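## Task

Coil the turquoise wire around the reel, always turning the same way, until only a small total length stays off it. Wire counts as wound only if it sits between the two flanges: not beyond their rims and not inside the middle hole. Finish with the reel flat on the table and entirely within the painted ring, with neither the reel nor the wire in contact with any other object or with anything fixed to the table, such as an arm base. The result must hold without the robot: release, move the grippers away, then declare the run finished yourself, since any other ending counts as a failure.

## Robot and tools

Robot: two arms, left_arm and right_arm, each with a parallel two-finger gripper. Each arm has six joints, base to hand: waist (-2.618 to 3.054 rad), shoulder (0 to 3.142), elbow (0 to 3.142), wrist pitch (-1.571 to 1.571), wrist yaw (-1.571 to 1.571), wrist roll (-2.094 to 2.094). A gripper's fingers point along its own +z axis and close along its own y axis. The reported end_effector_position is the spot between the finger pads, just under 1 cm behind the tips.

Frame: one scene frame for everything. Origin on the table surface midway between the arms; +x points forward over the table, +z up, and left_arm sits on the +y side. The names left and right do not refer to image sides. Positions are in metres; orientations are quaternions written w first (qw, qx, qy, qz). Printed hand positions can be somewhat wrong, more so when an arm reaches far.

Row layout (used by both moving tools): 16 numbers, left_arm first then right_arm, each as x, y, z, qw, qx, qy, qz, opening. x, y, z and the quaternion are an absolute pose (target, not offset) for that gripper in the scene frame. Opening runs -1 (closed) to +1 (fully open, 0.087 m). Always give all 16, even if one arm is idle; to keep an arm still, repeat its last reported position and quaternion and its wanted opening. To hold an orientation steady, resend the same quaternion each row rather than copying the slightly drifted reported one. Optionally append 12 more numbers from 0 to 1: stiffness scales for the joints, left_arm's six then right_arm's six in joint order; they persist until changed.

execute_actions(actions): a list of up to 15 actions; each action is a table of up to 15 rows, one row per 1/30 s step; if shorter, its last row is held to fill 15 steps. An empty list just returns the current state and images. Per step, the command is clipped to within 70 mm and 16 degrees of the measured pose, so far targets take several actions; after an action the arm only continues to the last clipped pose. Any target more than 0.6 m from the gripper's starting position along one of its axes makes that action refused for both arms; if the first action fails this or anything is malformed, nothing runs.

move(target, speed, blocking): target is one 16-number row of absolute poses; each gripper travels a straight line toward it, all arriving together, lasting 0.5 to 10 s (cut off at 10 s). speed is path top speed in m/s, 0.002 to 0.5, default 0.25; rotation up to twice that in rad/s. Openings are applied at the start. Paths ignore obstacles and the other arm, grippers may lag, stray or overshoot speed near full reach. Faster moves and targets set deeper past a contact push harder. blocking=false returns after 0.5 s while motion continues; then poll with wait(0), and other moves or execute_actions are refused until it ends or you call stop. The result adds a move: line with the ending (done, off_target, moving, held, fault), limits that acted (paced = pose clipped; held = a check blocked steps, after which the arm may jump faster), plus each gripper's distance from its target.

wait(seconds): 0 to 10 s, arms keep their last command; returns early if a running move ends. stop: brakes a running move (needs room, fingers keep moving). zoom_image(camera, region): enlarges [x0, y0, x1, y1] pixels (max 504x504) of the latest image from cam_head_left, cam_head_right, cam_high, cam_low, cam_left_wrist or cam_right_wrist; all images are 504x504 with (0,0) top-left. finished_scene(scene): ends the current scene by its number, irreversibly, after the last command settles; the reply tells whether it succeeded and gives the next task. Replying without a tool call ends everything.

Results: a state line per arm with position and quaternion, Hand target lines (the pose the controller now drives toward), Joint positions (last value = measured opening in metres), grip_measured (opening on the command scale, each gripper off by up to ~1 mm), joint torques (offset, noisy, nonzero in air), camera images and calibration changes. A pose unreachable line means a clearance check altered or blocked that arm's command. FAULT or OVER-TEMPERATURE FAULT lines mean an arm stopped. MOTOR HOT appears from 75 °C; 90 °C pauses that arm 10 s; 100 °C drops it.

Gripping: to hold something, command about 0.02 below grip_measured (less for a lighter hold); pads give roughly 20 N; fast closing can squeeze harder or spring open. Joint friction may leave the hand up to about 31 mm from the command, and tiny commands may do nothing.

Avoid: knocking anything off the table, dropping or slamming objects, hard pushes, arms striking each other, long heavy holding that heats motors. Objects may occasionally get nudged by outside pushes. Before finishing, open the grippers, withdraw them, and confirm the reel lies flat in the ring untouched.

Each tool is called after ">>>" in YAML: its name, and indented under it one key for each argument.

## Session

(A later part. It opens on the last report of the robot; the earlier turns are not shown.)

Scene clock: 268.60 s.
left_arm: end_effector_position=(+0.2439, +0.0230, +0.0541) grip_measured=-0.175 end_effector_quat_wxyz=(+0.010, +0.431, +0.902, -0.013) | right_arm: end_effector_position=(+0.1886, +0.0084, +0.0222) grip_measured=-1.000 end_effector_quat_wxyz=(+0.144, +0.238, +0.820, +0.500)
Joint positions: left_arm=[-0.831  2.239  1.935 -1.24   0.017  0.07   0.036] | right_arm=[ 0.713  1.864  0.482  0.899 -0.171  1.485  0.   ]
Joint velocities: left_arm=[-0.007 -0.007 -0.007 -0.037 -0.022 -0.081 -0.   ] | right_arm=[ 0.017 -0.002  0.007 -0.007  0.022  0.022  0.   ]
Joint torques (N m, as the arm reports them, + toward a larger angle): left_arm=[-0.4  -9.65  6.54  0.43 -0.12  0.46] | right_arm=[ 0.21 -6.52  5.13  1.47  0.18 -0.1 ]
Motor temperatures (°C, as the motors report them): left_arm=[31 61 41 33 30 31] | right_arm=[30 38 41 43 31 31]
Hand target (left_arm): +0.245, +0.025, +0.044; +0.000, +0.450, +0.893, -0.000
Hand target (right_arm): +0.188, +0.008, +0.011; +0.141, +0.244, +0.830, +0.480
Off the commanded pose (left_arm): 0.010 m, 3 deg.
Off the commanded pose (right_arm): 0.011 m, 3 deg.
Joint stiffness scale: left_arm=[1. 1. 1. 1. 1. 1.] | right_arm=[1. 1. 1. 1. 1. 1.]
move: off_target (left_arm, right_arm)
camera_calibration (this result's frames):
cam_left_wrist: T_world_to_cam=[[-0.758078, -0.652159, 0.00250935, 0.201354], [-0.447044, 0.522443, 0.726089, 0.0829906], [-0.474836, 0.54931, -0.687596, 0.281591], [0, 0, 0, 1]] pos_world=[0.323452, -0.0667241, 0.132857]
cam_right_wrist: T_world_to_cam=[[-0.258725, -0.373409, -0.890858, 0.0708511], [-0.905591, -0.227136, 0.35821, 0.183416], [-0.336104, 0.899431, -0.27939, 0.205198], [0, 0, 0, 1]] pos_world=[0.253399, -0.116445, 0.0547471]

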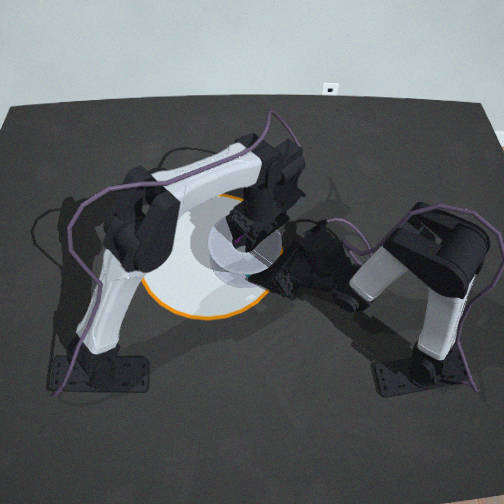

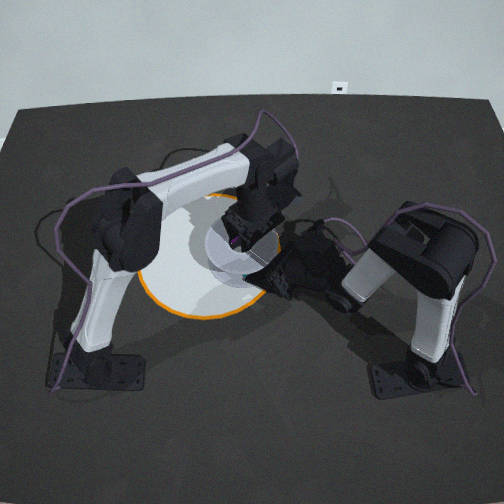

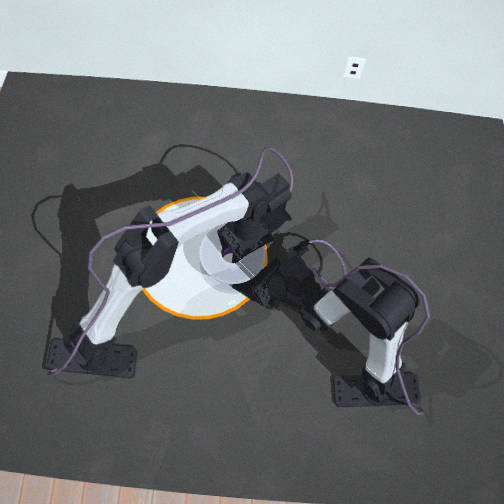

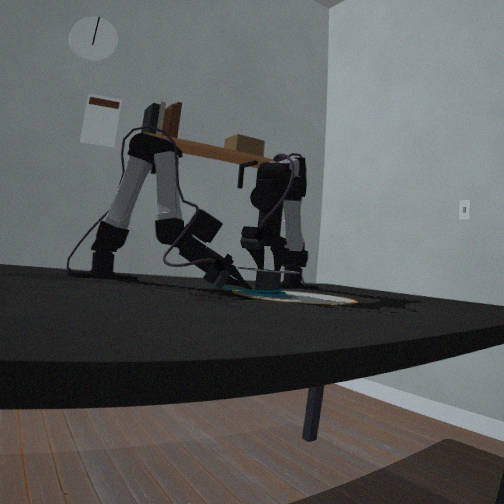

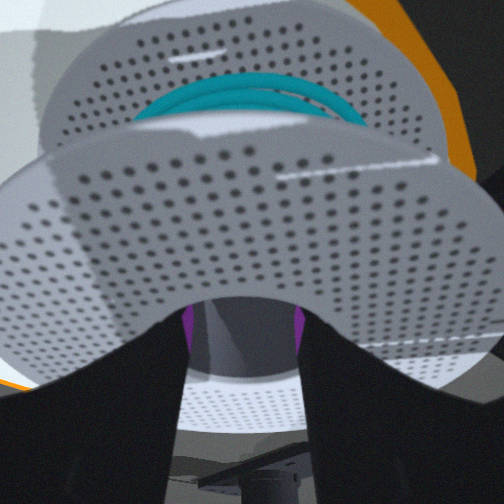

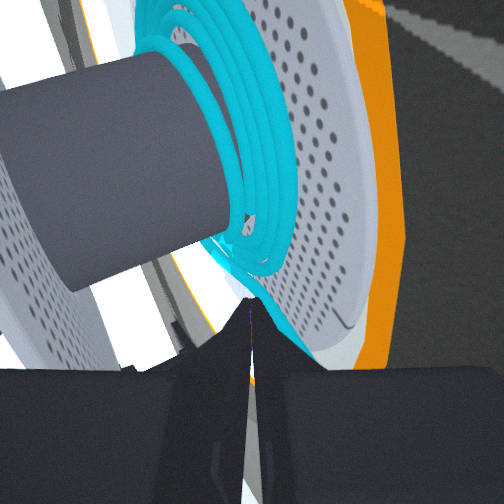

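>>> execute_actions:
  actions:
    - [[0.246,0.025,0.05,0,-0.45,-0.893,0,-1,0.186,0.014,0.006,0.141,0.244,0.831,0.48,-1]]
    - [[0.246,0.025,0.05,0,-0.1,-0.995,0,-1,0.186,0.014,0.006,0.141,0.244,0.831,0.48,-1]]
    - [[0.246,0.025,0.05,0,0.25,-0.968,0,-1,0.186,0.014,0.006,0.141,0.244,0.831,0.48,-1]]
    - [[0.246,0.025,0.05,0,0.6,-0.8,0,-1,0.186,0.014,0.006,0.141,0.244,0.831,0.48,-1]]
    - [[0.246,0.025,0.04,0,0.6,-0.8,0,-1,0.186,0.014,0.006,0.141,0.244,0.831,0.48,-1]]
    - [[0.246,0.025,0.04,0,0.6,-0.8,0,0.3,0.186,0.014,0.006,0.141,0.244,0.831,0.48,-1]]

>>> move:
  target: [0.246,0.025,0.045,0,-0.45,-0.893,0,0.3,0.186,0.014,0.006,0.141,0.244,0.831,0.48,-1]
  speed: 0.25

Scene clock: 276.73 s.
left_arm: end_effector_position=(+0.2501, +0.0153, +0.0553) grip_measured=-0.195 end_effector_quat_wxyz=(-0.008, -0.598, +0.801, -0.023) | right_arm: end_effector_position=(+0.1873, +0.0138, +0.0218) grip_measured=-1.000 end_effector_quat_wxyz=(+0.146, +0.239, +0.819, +0.501)
Joint positions: left_arm=[-0.729  2.014  1.578 -1.094  0.026 -2.002  0.035] | right_arm=[ 0.733  1.876  0.492  0.906 -0.149  1.493  0.   ]
Joint velocities: left_arm=[ 0.012  0.002 -0.022  0.037  0.037 -0.037 -0.   ] | right_arm=[-0.017 -0.017 -0.012  0.066  0.007  0.037  0.   ]
Joint torques (N m, as the arm reports them, + toward a larger angle): left_arm=[ 0.02 -9.09  3.51  0.42 -0.3   0.07] | right_arm=[ 0.47 -5.18  5.23  1.55  0.19 -0.08]
Motor temperatures (°C, as the motors report them): left_arm=[31 61 41 33 30 31] | right_arm=[30 38 42 43 31 31]
Hand target (left_arm): +0.246, +0.025, +0.041; -0.000, -0.600, +0.800, -0.000
Hand target (right_arm): +0.186, +0.014, +0.006; +0.141, +0.244, +0.831, +0.480
Off the commanded pose (left_arm): 0.019 m, 3 deg.
Off the commanded pose (right_arm): 0.016 m, 3 deg.
Joint stiffness scale: left_arm=[1. 1. 1. 1. 1. 1.] | right_arm=[1. 1. 1. 1. 1. 1.]
camera_calibration (this result's frames):
cam_left_wrist: T_world_to_cam=[[0.966934, -0.254739, 0.0121296, -0.237032], [-0.17105, -0.612522, 0.771724, 0.0346797], [-0.189159, -0.748281, -0.635841, 0.235164], [0, 0, 0, 1]] pos_world=[0.27961, 0.136829, 0.125639]
cam_right_wrist: T_world_to_cam=[[-0.255672, -0.372057, -0.892303, 0.0715967], [-0.908098, -0.224204, 0.353682, 0.184233], [-0.331648, 0.900725, -0.280542, 0.198973], [0, 0, 0, 1]] pos_world=[0.251596, -0.111276, 0.0545464]

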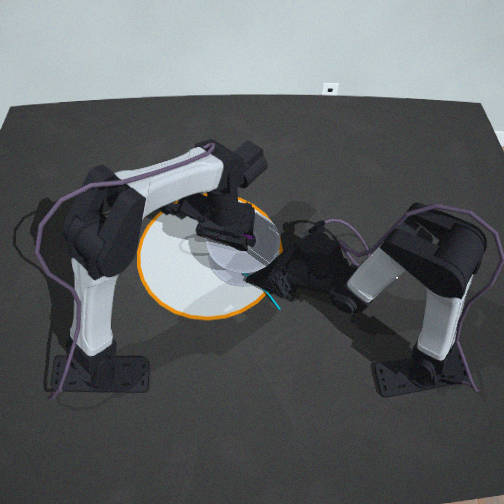

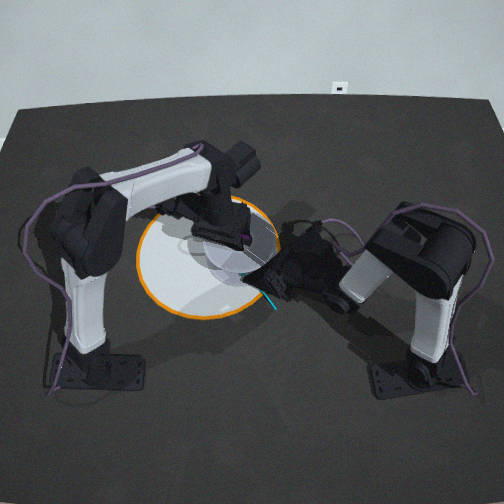

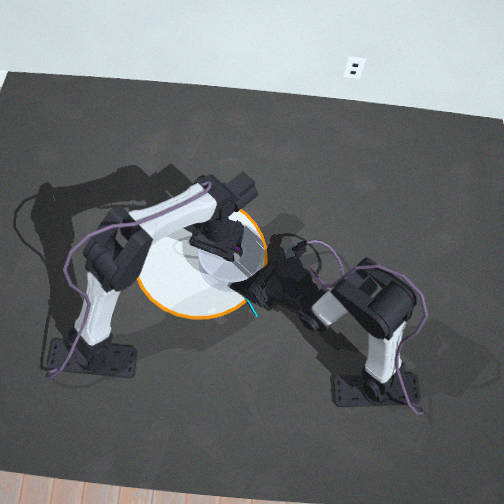

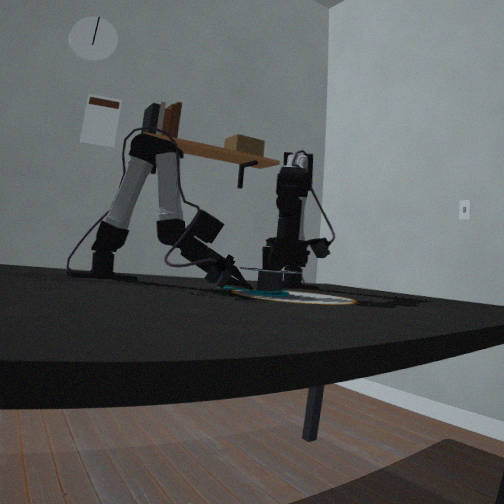

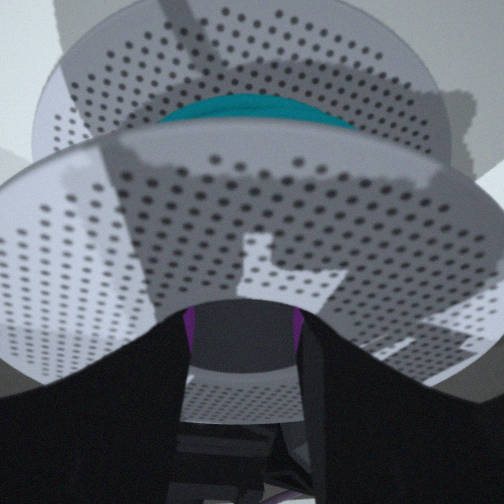

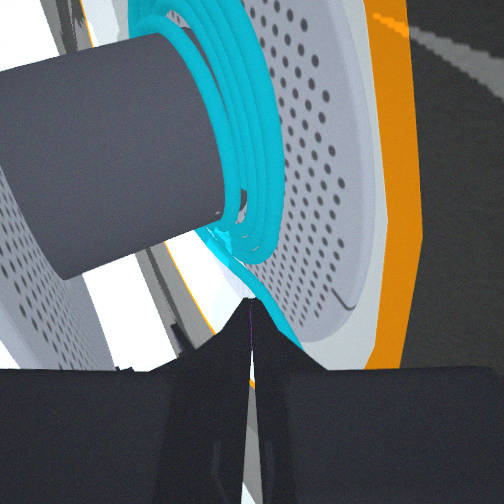

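Scene clock: 281.70 s.
left_arm: end_effector_position=(+0.2430, +0.0285, +0.0544) grip_measured=-0.190 end_effector_quat_wxyz=(+0.002, +0.436, +0.900, -0.007) | right_arm: end_effector_position=(+0.1869, +0.0128, +0.0196) grip_measured=-1.000 end_effector_quat_wxyz=(+0.145, +0.240, +0.821, +0.497)
Joint positions: left_arm=[-0.827  2.239  1.934 -1.257  0.011  0.084  0.035] | right_arm=[ 0.733  1.876  0.492  0.896 -0.147  1.493  0.   ]
Joint velocities: left_arm=[ 0.007 -0.002 -0.002  0.007  0.007  0.051 -0.001] | right_arm=[-0.002  0.017 -0.002 -0.022  0.051  0.022  0.   ]
Joint torques (N m, as the arm reports them, + toward a larger angle): left_arm=[-0.73 -9.64  6.51  0.56 -0.07  0.3 ] | right_arm=[ 0.34 -5.18  5.32  1.64  0.14 -0.09]
Motor temperatures (°C, as the motors report them): left_arm=[31 61 42 33 30 31] | right_arm=[30 38 41 43 31 31]
Hand target (left_arm): +0.245, +0.025, +0.044; -0.000, +0.450, +0.893, -0.000
Hand target (right_arm): +0.186, +0.014, +0.006; +0.141, +0.244, +0.831, +0.480
Off the commanded pose (left_arm): 0.010 m, 2 deg.
Off the commanded pose (right_arm): 0.014 m, 2 deg.
Joint stiffness scale: left_arm=[1. 1. 1. 1. 1. 1.] | right_arm=[1. 1. 1. 1. 1. 1.]
move: off_target (right_arm)
camera_calibration (this result's frames):
cam_left_wrist: T_world_to_cam=[[-0.764687, -0.644396, -0.00259819, 0.205934], [-0.435703, 0.514058, 0.738855, 0.0762961], [-0.47478, 0.566125, -0.67386, 0.277177], [0, 0, 0, 1]] pos_world=[0.322316, -0.0634347, 0.130942]
cam_right_wrist: T_world_to_cam=[[-0.261642, -0.378697, -0.887768, 0.0702977], [-0.906331, -0.219831, 0.360887, 0.183841], [-0.331826, 0.899035, -0.285707, 0.199251], [0, 0, 0, 1]] pos_world=[0.25113, -0.112099, 0.0529899]

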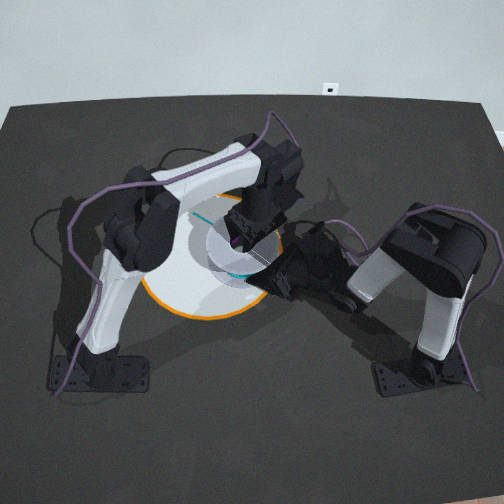

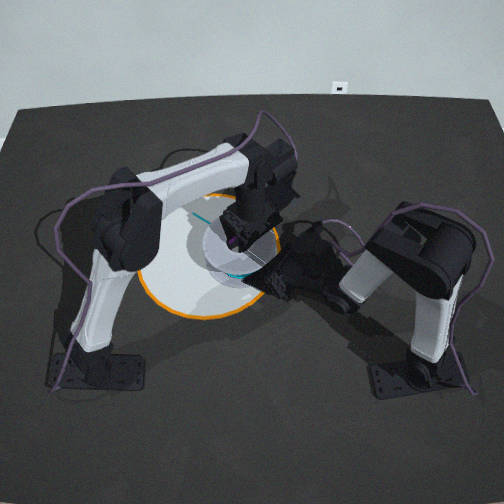

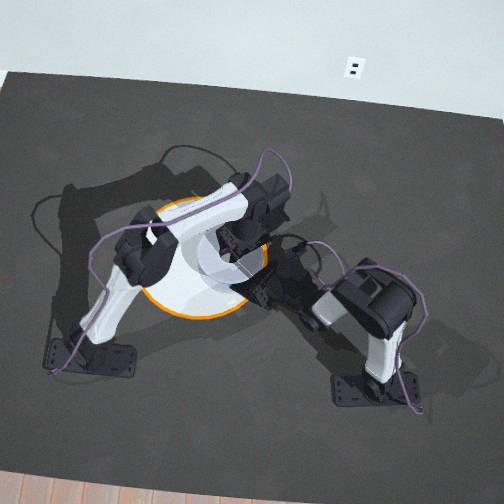

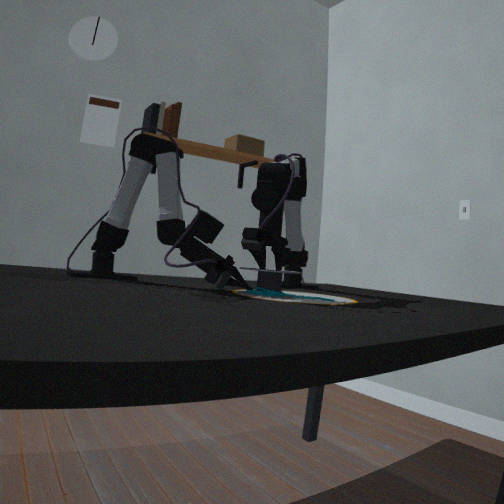

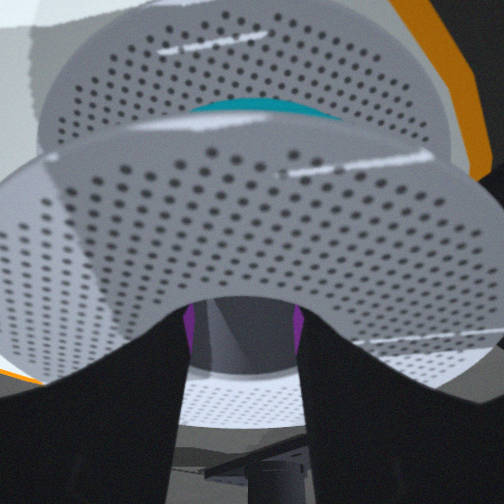

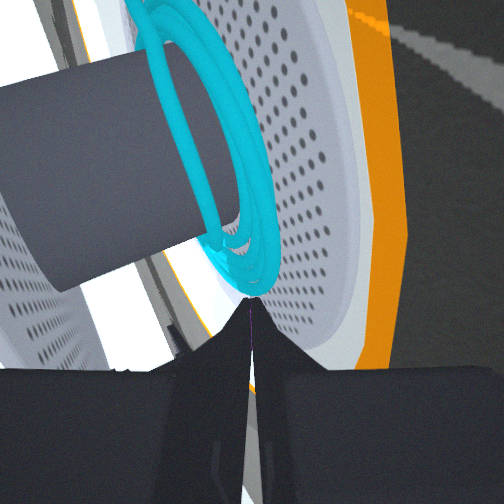

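>>> execute_actions:
  actions:
    - [[0.246,0.025,0.05,0,-0.45,-0.893,0,-1,0.186,0.014,0.003,0.141,0.244,0.831,0.48,-1]]
    - [[0.246,0.025,0.05,0,-0.1,-0.995,0,-1,0.186,0.014,0.003,0.141,0.244,0.831,0.48,-1]]
    - [[0.246,0.025,0.05,0,0.25,-0.968,0,-1,0.186,0.014,0.003,0.141,0.244,0.831,0.48,-1]]
    - [[0.246,0.025,0.05,0,0.6,-0.8,0,-1,0.186,0.014,0.003,0.141,0.244,0.831,0.48,-1]]
    - [[0.246,0.025,0.04,0,0.6,-0.8,0,-1,0.186,0.014,0.003,0.141,0.244,0.831,0.48,-1]]
    - [[0.246,0.025,0.04,0,0.6,-0.8,0,0.3,0.186,0.014,0.003,0.141,0.244,0.831,0.48,-1]]

>>> move:
  target: [0.246,0.025,0.045,0,-0.45,-0.893,0,0.3,0.186,0.014,0.003,0.141,0.244,0.831,0.48,-1]
  speed: 0.4

>>> execute_actions:
  actions:
    - [[0.246,0.025,0.05,0,-0.45,-0.893,0,-1,0.186,0.014,0.003,0.141,0.244,0.831,0.48,-1]]
    - [[0.246,0.025,0.05,0,-0.1,-0.995,0,-1,0.186,0.014,0.003,0.141,0.244,0.831,0.48,-1]]
    - [[0.246,0.025,0.05,0,0.25,-0.968,0,-1,0.186,0.014,0.003,0.141,0.244,0.831,0.48,-1]]
    - [[0.246,0.025,0.05,0,0.6,-0.8,0,-1,0.186,0.014,0.003,0.141,0.244,0.831,0.48,-1]]
    - [[0.246,0.025,0.04,0,0.6,-0.8,0,-1,0.186,0.014,0.003,0.141,0.244,0.831,0.48,-1]]
    - [[0.246,0.025,0.04,0,0.6,-0.8,0,0.3,0.186,0.014,0.003,0.141,0.244,0.831,0.48,-1]]

>>> move:
  target: [0.246,0.025,0.045,0,-0.45,-0.893,0,0.3,0.186,0.014,0.003,0.141,0.244,0.831,0.48,-1]
  speed: 0.25

Scene clock: 297.93 s.
left_arm: end_effector_position=(+0.2492, +0.0198, +0.0550) grip_measured=-0.195 end_effector_quat_wxyz=(-0.004, -0.598, +0.802, -0.015) | right_arm: end_effector_position=(+0.1885, +0.0137, +0.0192) grip_measured=-1.000 end_effector_quat_wxyz=(+0.148, +0.241, +0.818, +0.501)
Joint positions: left_arm=[-0.726  2.012  1.577 -1.108  0.015 -1.998  0.035] | right_arm=[ 0.733  1.89   0.492  0.92  -0.144  1.495  0.   ]
Joint velocities: left_arm=[-0.002 -0.012  0.012  0.007 -0.022  0.007  0.   ] | right_arm=[ 0.007 -0.012 -0.007  0.051 -0.022 -0.022  0.   ]
Joint torques (N m, as the arm reports them, + toward a larger angle): left_arm=[-0.18 -8.94  3.51  0.53 -0.21  0.03] | right_arm=[ 0.39 -5.03  5.03  1.59  0.14 -0.16]
Motor temperatures (°C, as the motors report them): left_arm=[31 62 42 33 30 31] | right_arm=[30 37 42 44 31 31]
Hand target (left_arm): +0.246, +0.025, +0.040; -0.000, -0.600, +0.800, +0.000
Hand target (right_arm): +0.186, +0.014, +0.003; +0.141, +0.244, +0.831, +0.480
Off the commanded pose (left_arm): 0.016 m, 2 deg.
Off the commanded pose (right_arm): 0.016 m, 3 deg.
Joint stiffness scale: left_arm=[1. 1. 1. 1. 1. 1.] | right_arm=[1. 1. 1. 1. 1. 1.]
camera_calibration (this result's frames):
cam_left_wrist: T_world_to_cam=[[0.966758, -0.255641, 0.00520586, -0.234566], [-0.169351, -0.624915, 0.762104, 0.0379281], [-0.191571, -0.737651, -0.647434, 0.239179], [0, 0, 0, 1]] pos_world=[0.279012, 0.140168, 0.127168]
cam_right_wrist: T_world_to_cam=[[-0.257178, -0.371018, -0.892303, 0.0698541], [-0.90957, -0.218947, 0.353192, 0.18634], [-0.326408, 0.902445, -0.281159, 0.197713], [0, 0, 0, 1]] pos_world=[0.251989, -0.11171, 0.0521062]

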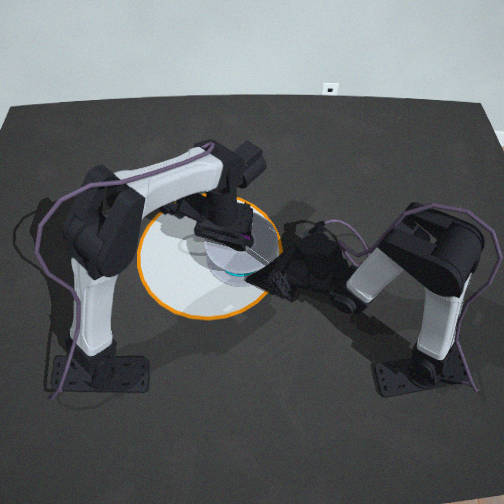

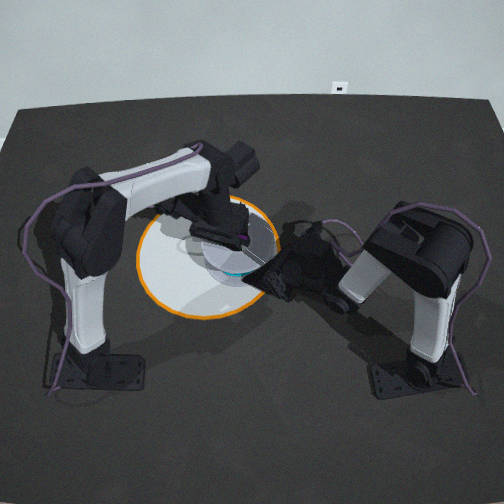

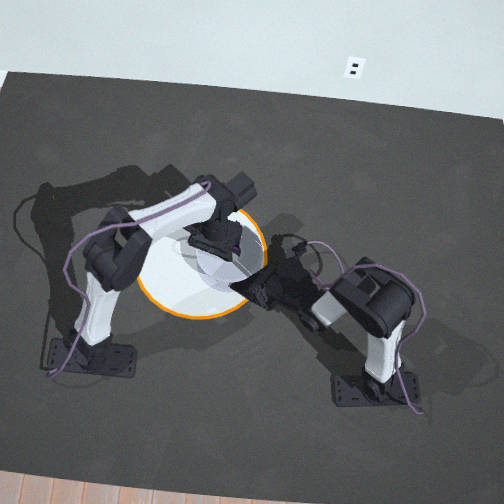

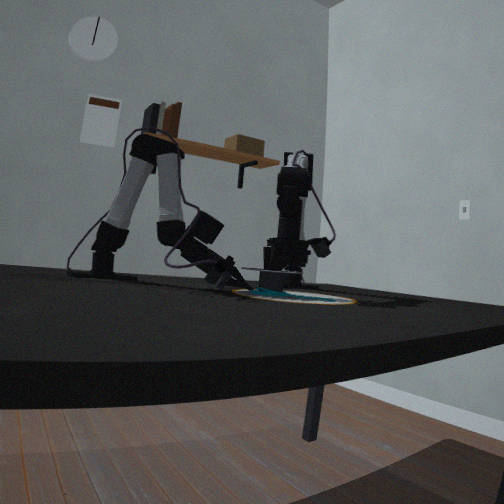

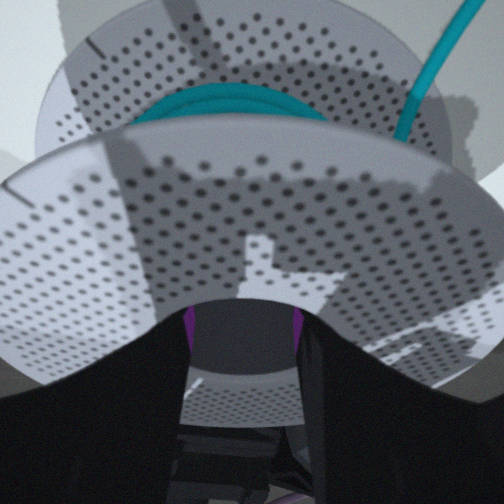

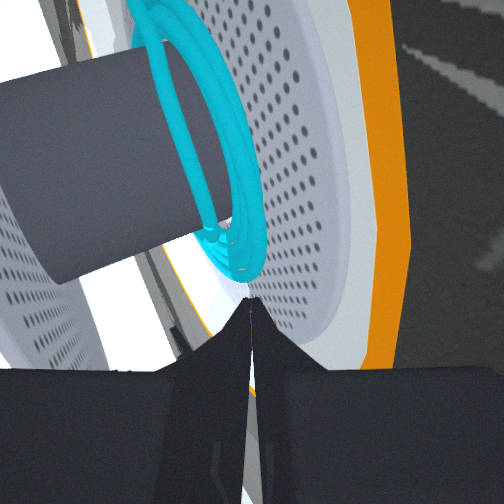

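Scene clock: 301.33 s.
left_arm: end_effector_position=(+0.2440, +0.0273, +0.0543) grip_measured=-0.194 end_effector_quat_wxyz=(+0.006, +0.435, +0.900, -0.007) | right_arm: end_effector_position=(+0.1885, +0.0138, +0.0195) grip_measured=-1.000 end_effector_quat_wxyz=(+0.148, +0.240, +0.818, +0.501)
Joint positions: left_arm=[-0.828  2.237  1.931 -1.248  0.008  0.082  0.035] | right_arm=[ 0.733  1.89   0.492  0.921 -0.144  1.495  0.   ]
Joint velocities: left_arm=[-0.012 -0.002 -0.002 -0.051  0.051 -0.037  0.   ] | right_arm=[-0.017  0.007  0.012 -0.007  0.051  0.007  0.   ]
Joint torques (N m, as the arm reports them, + toward a larger angle): left_arm=[-0.58 -9.5   6.75  0.49 -0.03  0.3 ] | right_arm=[ 0.44 -5.26  5.06  1.57  0.14 -0.06]
Motor temperatures (°C, as the motors report them): left_arm=[31 62 42 33 30 31] | right_arm=[30 37 42 44 31 31]
Hand target (left_arm): +0.245, +0.025, +0.044; +0.000, +0.450, +0.893, -0.000
Hand target (right_arm): +0.186, +0.014, +0.003; +0.141, +0.244, +0.831, +0.480
Off the commanded pose (left_arm): 0.010 m, 2 deg.
Off the commanded pose (right_arm): 0.017 m, 3 deg.
Joint stiffness scale: left_arm=[1. 1. 1. 1. 1. 1.] | right_arm=[1. 1. 1. 1. 1. 1.]
move: off_target (right_arm)
camera_calibration (this result's frames):
cam_left_wrist: T_world_to_cam=[[-0.764384, -0.644733, -0.00604126, 0.205987], [-0.44157, 0.516644, 0.73355, 0.0790553], [-0.469823, 0.563381, -0.679609, 0.277396], [0, 0, 0, 1]] pos_world=[0.322688, -0.0643169, 0.131774]
cam_right_wrist: T_world_to_cam=[[-0.256483, -0.370243, -0.892825, 0.0700028], [-0.909721, -0.219596, 0.3524, 0.186352], [-0.326535, 0.902606, -0.280495, 0.197691], [0, 0, 0, 1]] pos_world=[0.252035, -0.111597, 0.0522812]

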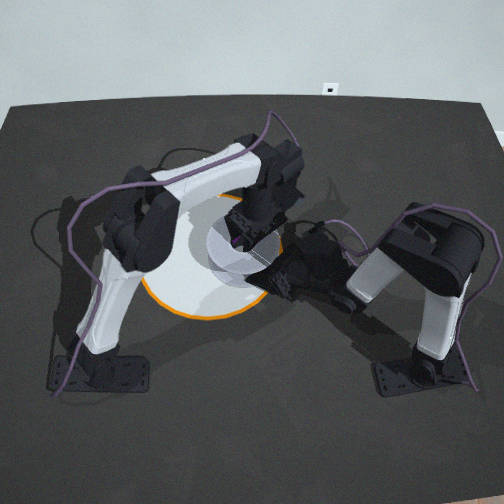

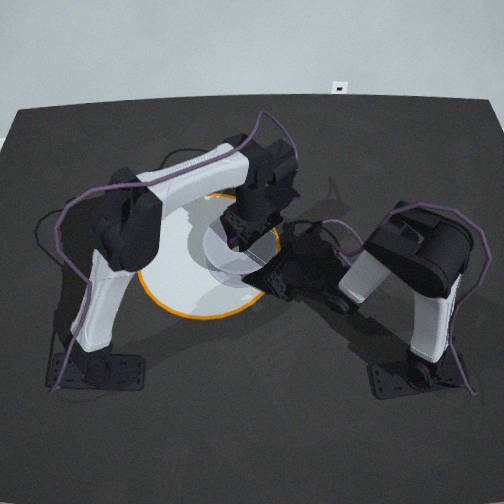

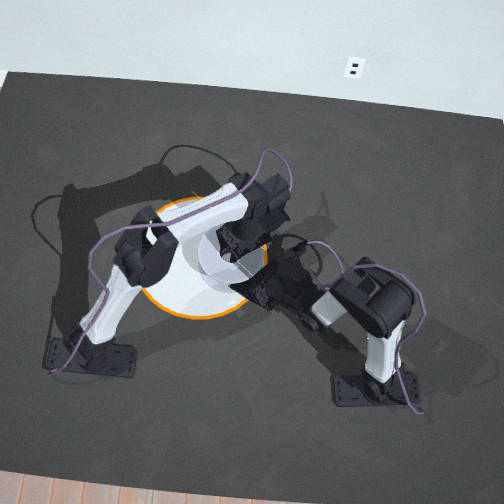

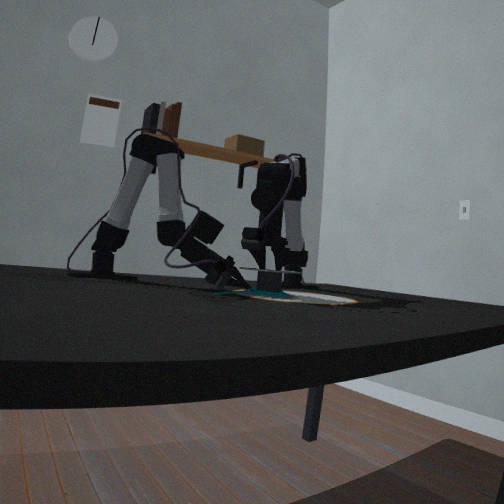

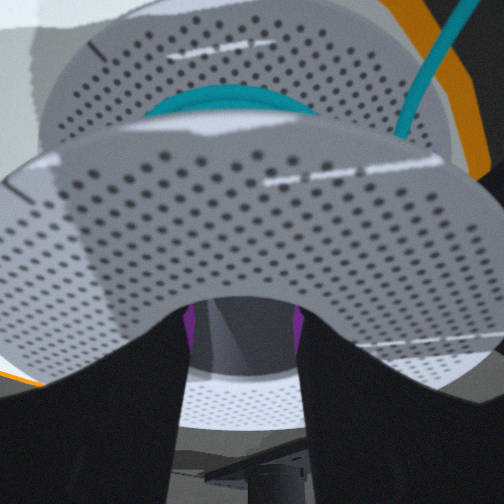

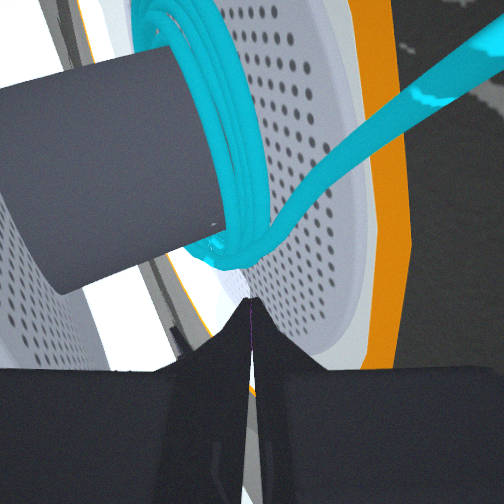

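Scene clock: 304.33 s.
left_arm: end_effector_position=(+0.2495, +0.0183, +0.0549) grip_measured=-0.198 end_effector_quat_wxyz=(-0.005, -0.598, +0.802, -0.018) | right_arm: end_effector_position=(+0.1888, +0.0137, +0.0190) grip_measured=-1.000 end_effector_quat_wxyz=(+0.149, +0.241, +0.818, +0.501)
Joint positions: left_arm=[-0.728  2.013  1.577 -1.102  0.018 -1.999  0.035] | right_arm=[ 0.733  1.892  0.492  0.922 -0.142  1.496  0.   ]
Joint velocities: left_arm=[-0.017  0.002 -0.012  0.066 -0.022 -0.051 -0.   ] | right_arm=[ 0.002  0.002 -0.007  0.022 -0.007  0.022  0.   ]
Joint torques (N m, as the arm reports them, + toward a larger angle): left_arm=[-0.1  -8.95  3.57  0.48 -0.22  0.03] | right_arm=[ 0.37 -5.25  4.87  1.54  0.13 -0.14]
Motor temperatures (°C, as the motors report them): left_arm=[31 62 42 33 30 31] | right_arm=[30 37 42 44 31 31]
Hand target (left_arm): +0.246, +0.025, +0.040; -0.000, -0.600, +0.800, +0.000
Hand target (right_arm): +0.186, +0.014, +0.003; +0.141, +0.244, +0.831, +0.480
Off the commanded pose (left_arm): 0.017 m, 2 deg.
Off the commanded pose (right_arm): 0.016 m, 3 deg.
Joint stiffness scale: left_arm=[1. 1. 1. 1. 1. 1.] | right_arm=[1. 1. 1. 1. 1. 1.]
camera_calibration (this result's frames):
cam_left_wrist: T_world_to_cam=[[0.966628, -0.256055, 0.00810753, -0.23531], [-0.170914, -0.620996, 0.764953, 0.0373088], [-0.190835, -0.740811, -0.644035, 0.237783], [0, 0, 0, 1]] pos_world=[0.279211, 0.139068, 0.126509]
cam_right_wrist: T_world_to_cam=[[-0.257397, -0.370165, -0.892594, 0.0697925], [-0.910104, -0.217562, 0.352671, 0.186814], [-0.324741, 0.90313, -0.280889, 0.197438], [0, 0, 0, 1]] pos_world=[0.252101, -0.111834, 0.0518707]

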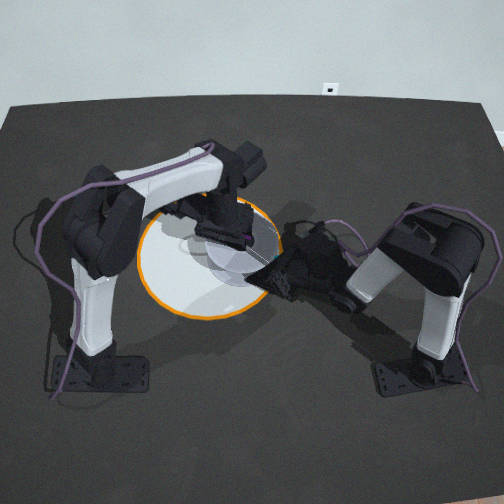

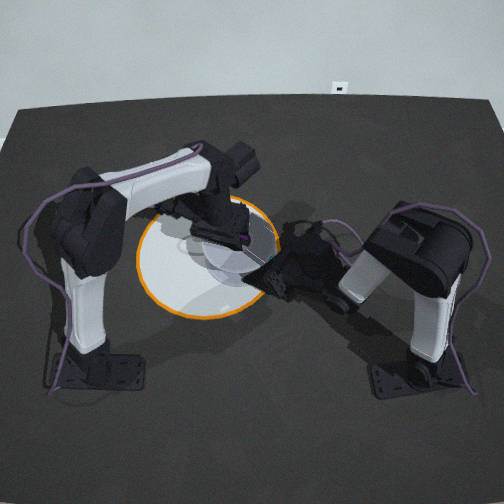

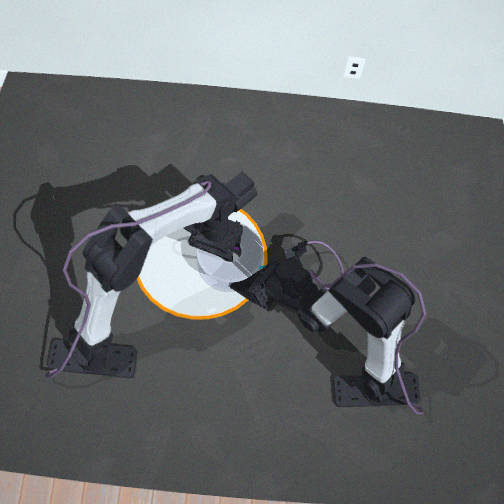

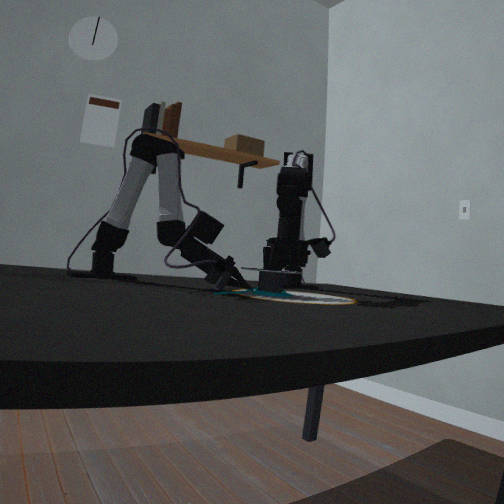

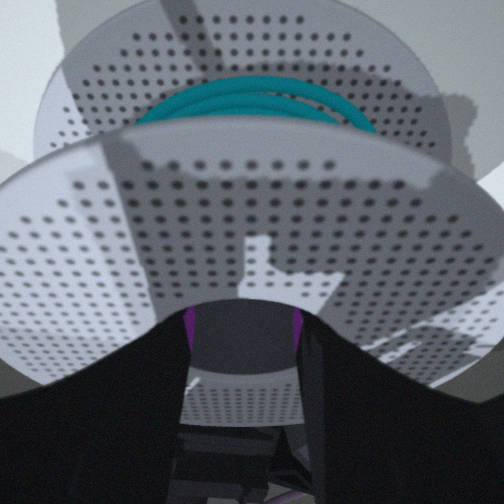

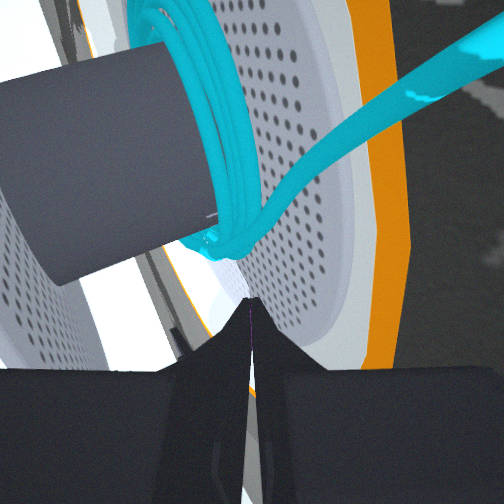

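Scene clock: 309.20 s.
left_arm: end_effector_position=(+0.2436, +0.0250, +0.0540) grip_measured=-0.180 end_effector_quat_wxyz=(+0.007, +0.431, +0.902, -0.010) | right_arm: end_effector_position=(+0.1888, +0.0140, +0.0195) grip_measured=-1.000 end_effector_quat_wxyz=(+0.149, +0.241, +0.817, +0.502)
Joint positions: left_arm=[-0.829  2.239  1.934 -1.245  0.014  0.071  0.036] | right_arm=[ 0.733  1.892  0.492  0.925 -0.143  1.496  0.   ]
Joint velocities: left_arm=[-0.012 -0.007 -0.012 -0.022 -0.022  0.037 -0.   ] | right_arm=[-0.007 -0.007 -0.007 -0.081 -0.022 -0.037  0.   ]
Joint torques (N m, as the arm reports them, + toward a larger angle): left_arm=[-0.53 -9.62  6.62  0.47 -0.09  0.43] | right_arm=[ 0.4  -5.33  5.03  1.54  0.13 -0.13]
Motor temperatures (°C, as the motors report them): left_arm=[31 62 42 33 30 31] | right_arm=[30 37 42 44 31 31]
Hand target (left_arm): +0.245, +0.025, +0.044; +0.000, +0.450, +0.893, -0.000
Hand target (right_arm): +0.186, +0.013, +0.003; +0.141, +0.244, +0.831, +0.480
Off the commanded pose (left_arm): 0.009 m, 3 deg.
Off the commanded pose (right_arm): 0.017 m, 3 deg.
Joint stiffness scale: left_arm=[1. 1. 1. 1. 1. 1.] | right_arm=[1. 1. 1. 1. 1. 1.]
move: off_target (left_arm, right_arm)
camera_calibration (this result's frames):
cam_left_wrist: T_world_to_cam=[[-0.757779, -0.652511, -0.000323174, 0.20257], [-0.445897, 0.51747, 0.730343, 0.0814615], [-0.47639, 0.553583, -0.68308, 0.280402], [0, 0, 0, 1]] pos_world=[0.323407, -0.0652005, 0.132108]
cam_right_wrist: T_world_to_cam=[[-0.255997, -0.368596, -0.893646, 0.0700912], [-0.910286, -0.219209, 0.35118, 0.186763], [-0.325339, 0.903374, -0.279411, 0.197416], [0, 0, 0, 1]] pos_world=[0.252178, -0.111565, 0.0522094]

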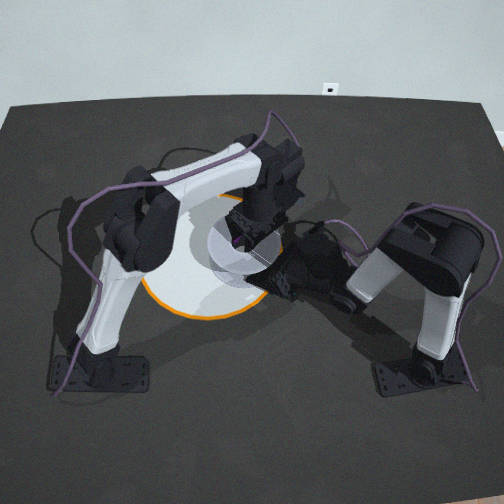

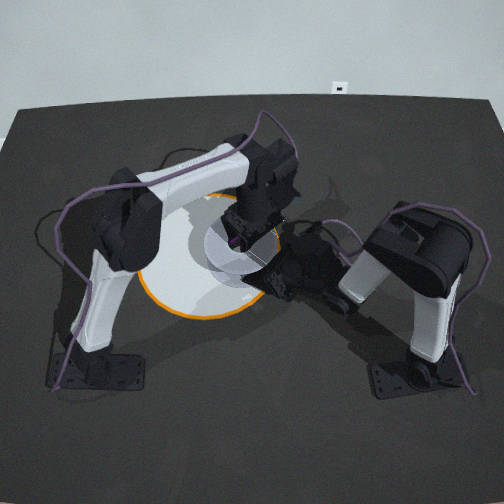

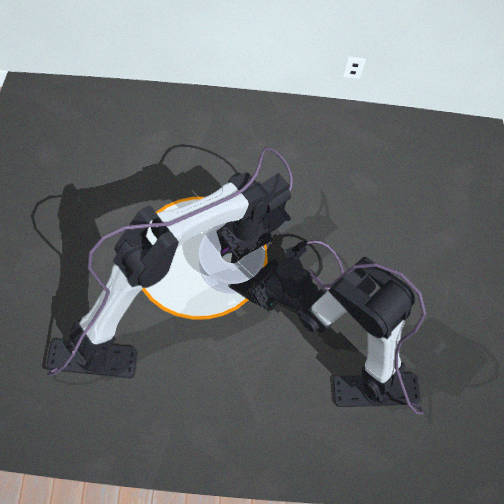

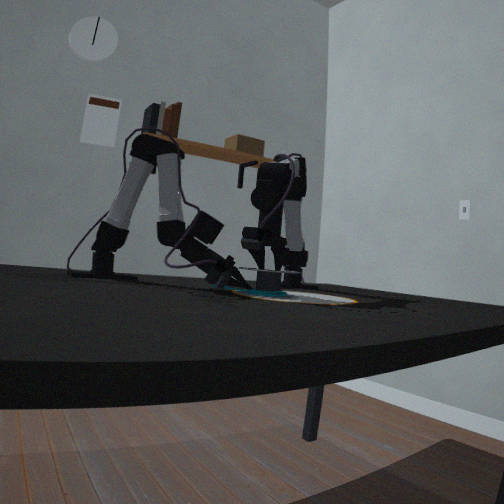

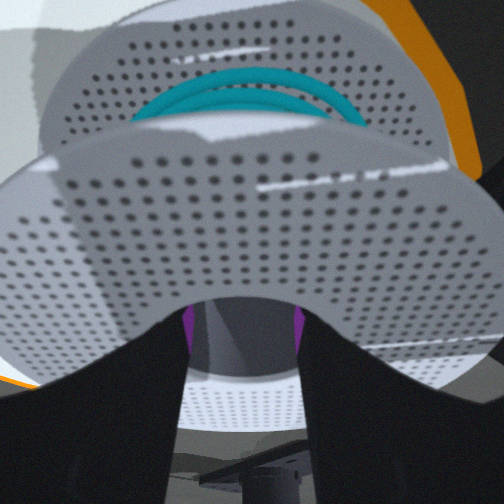

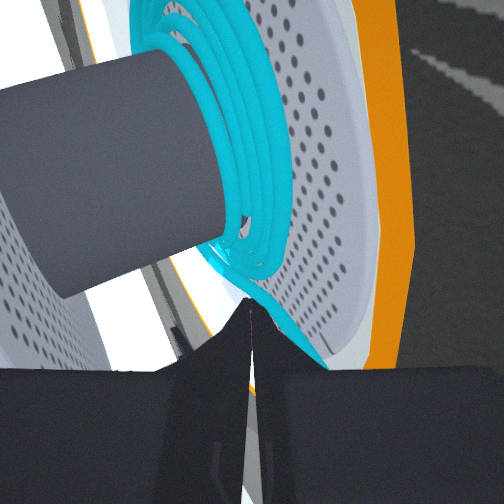

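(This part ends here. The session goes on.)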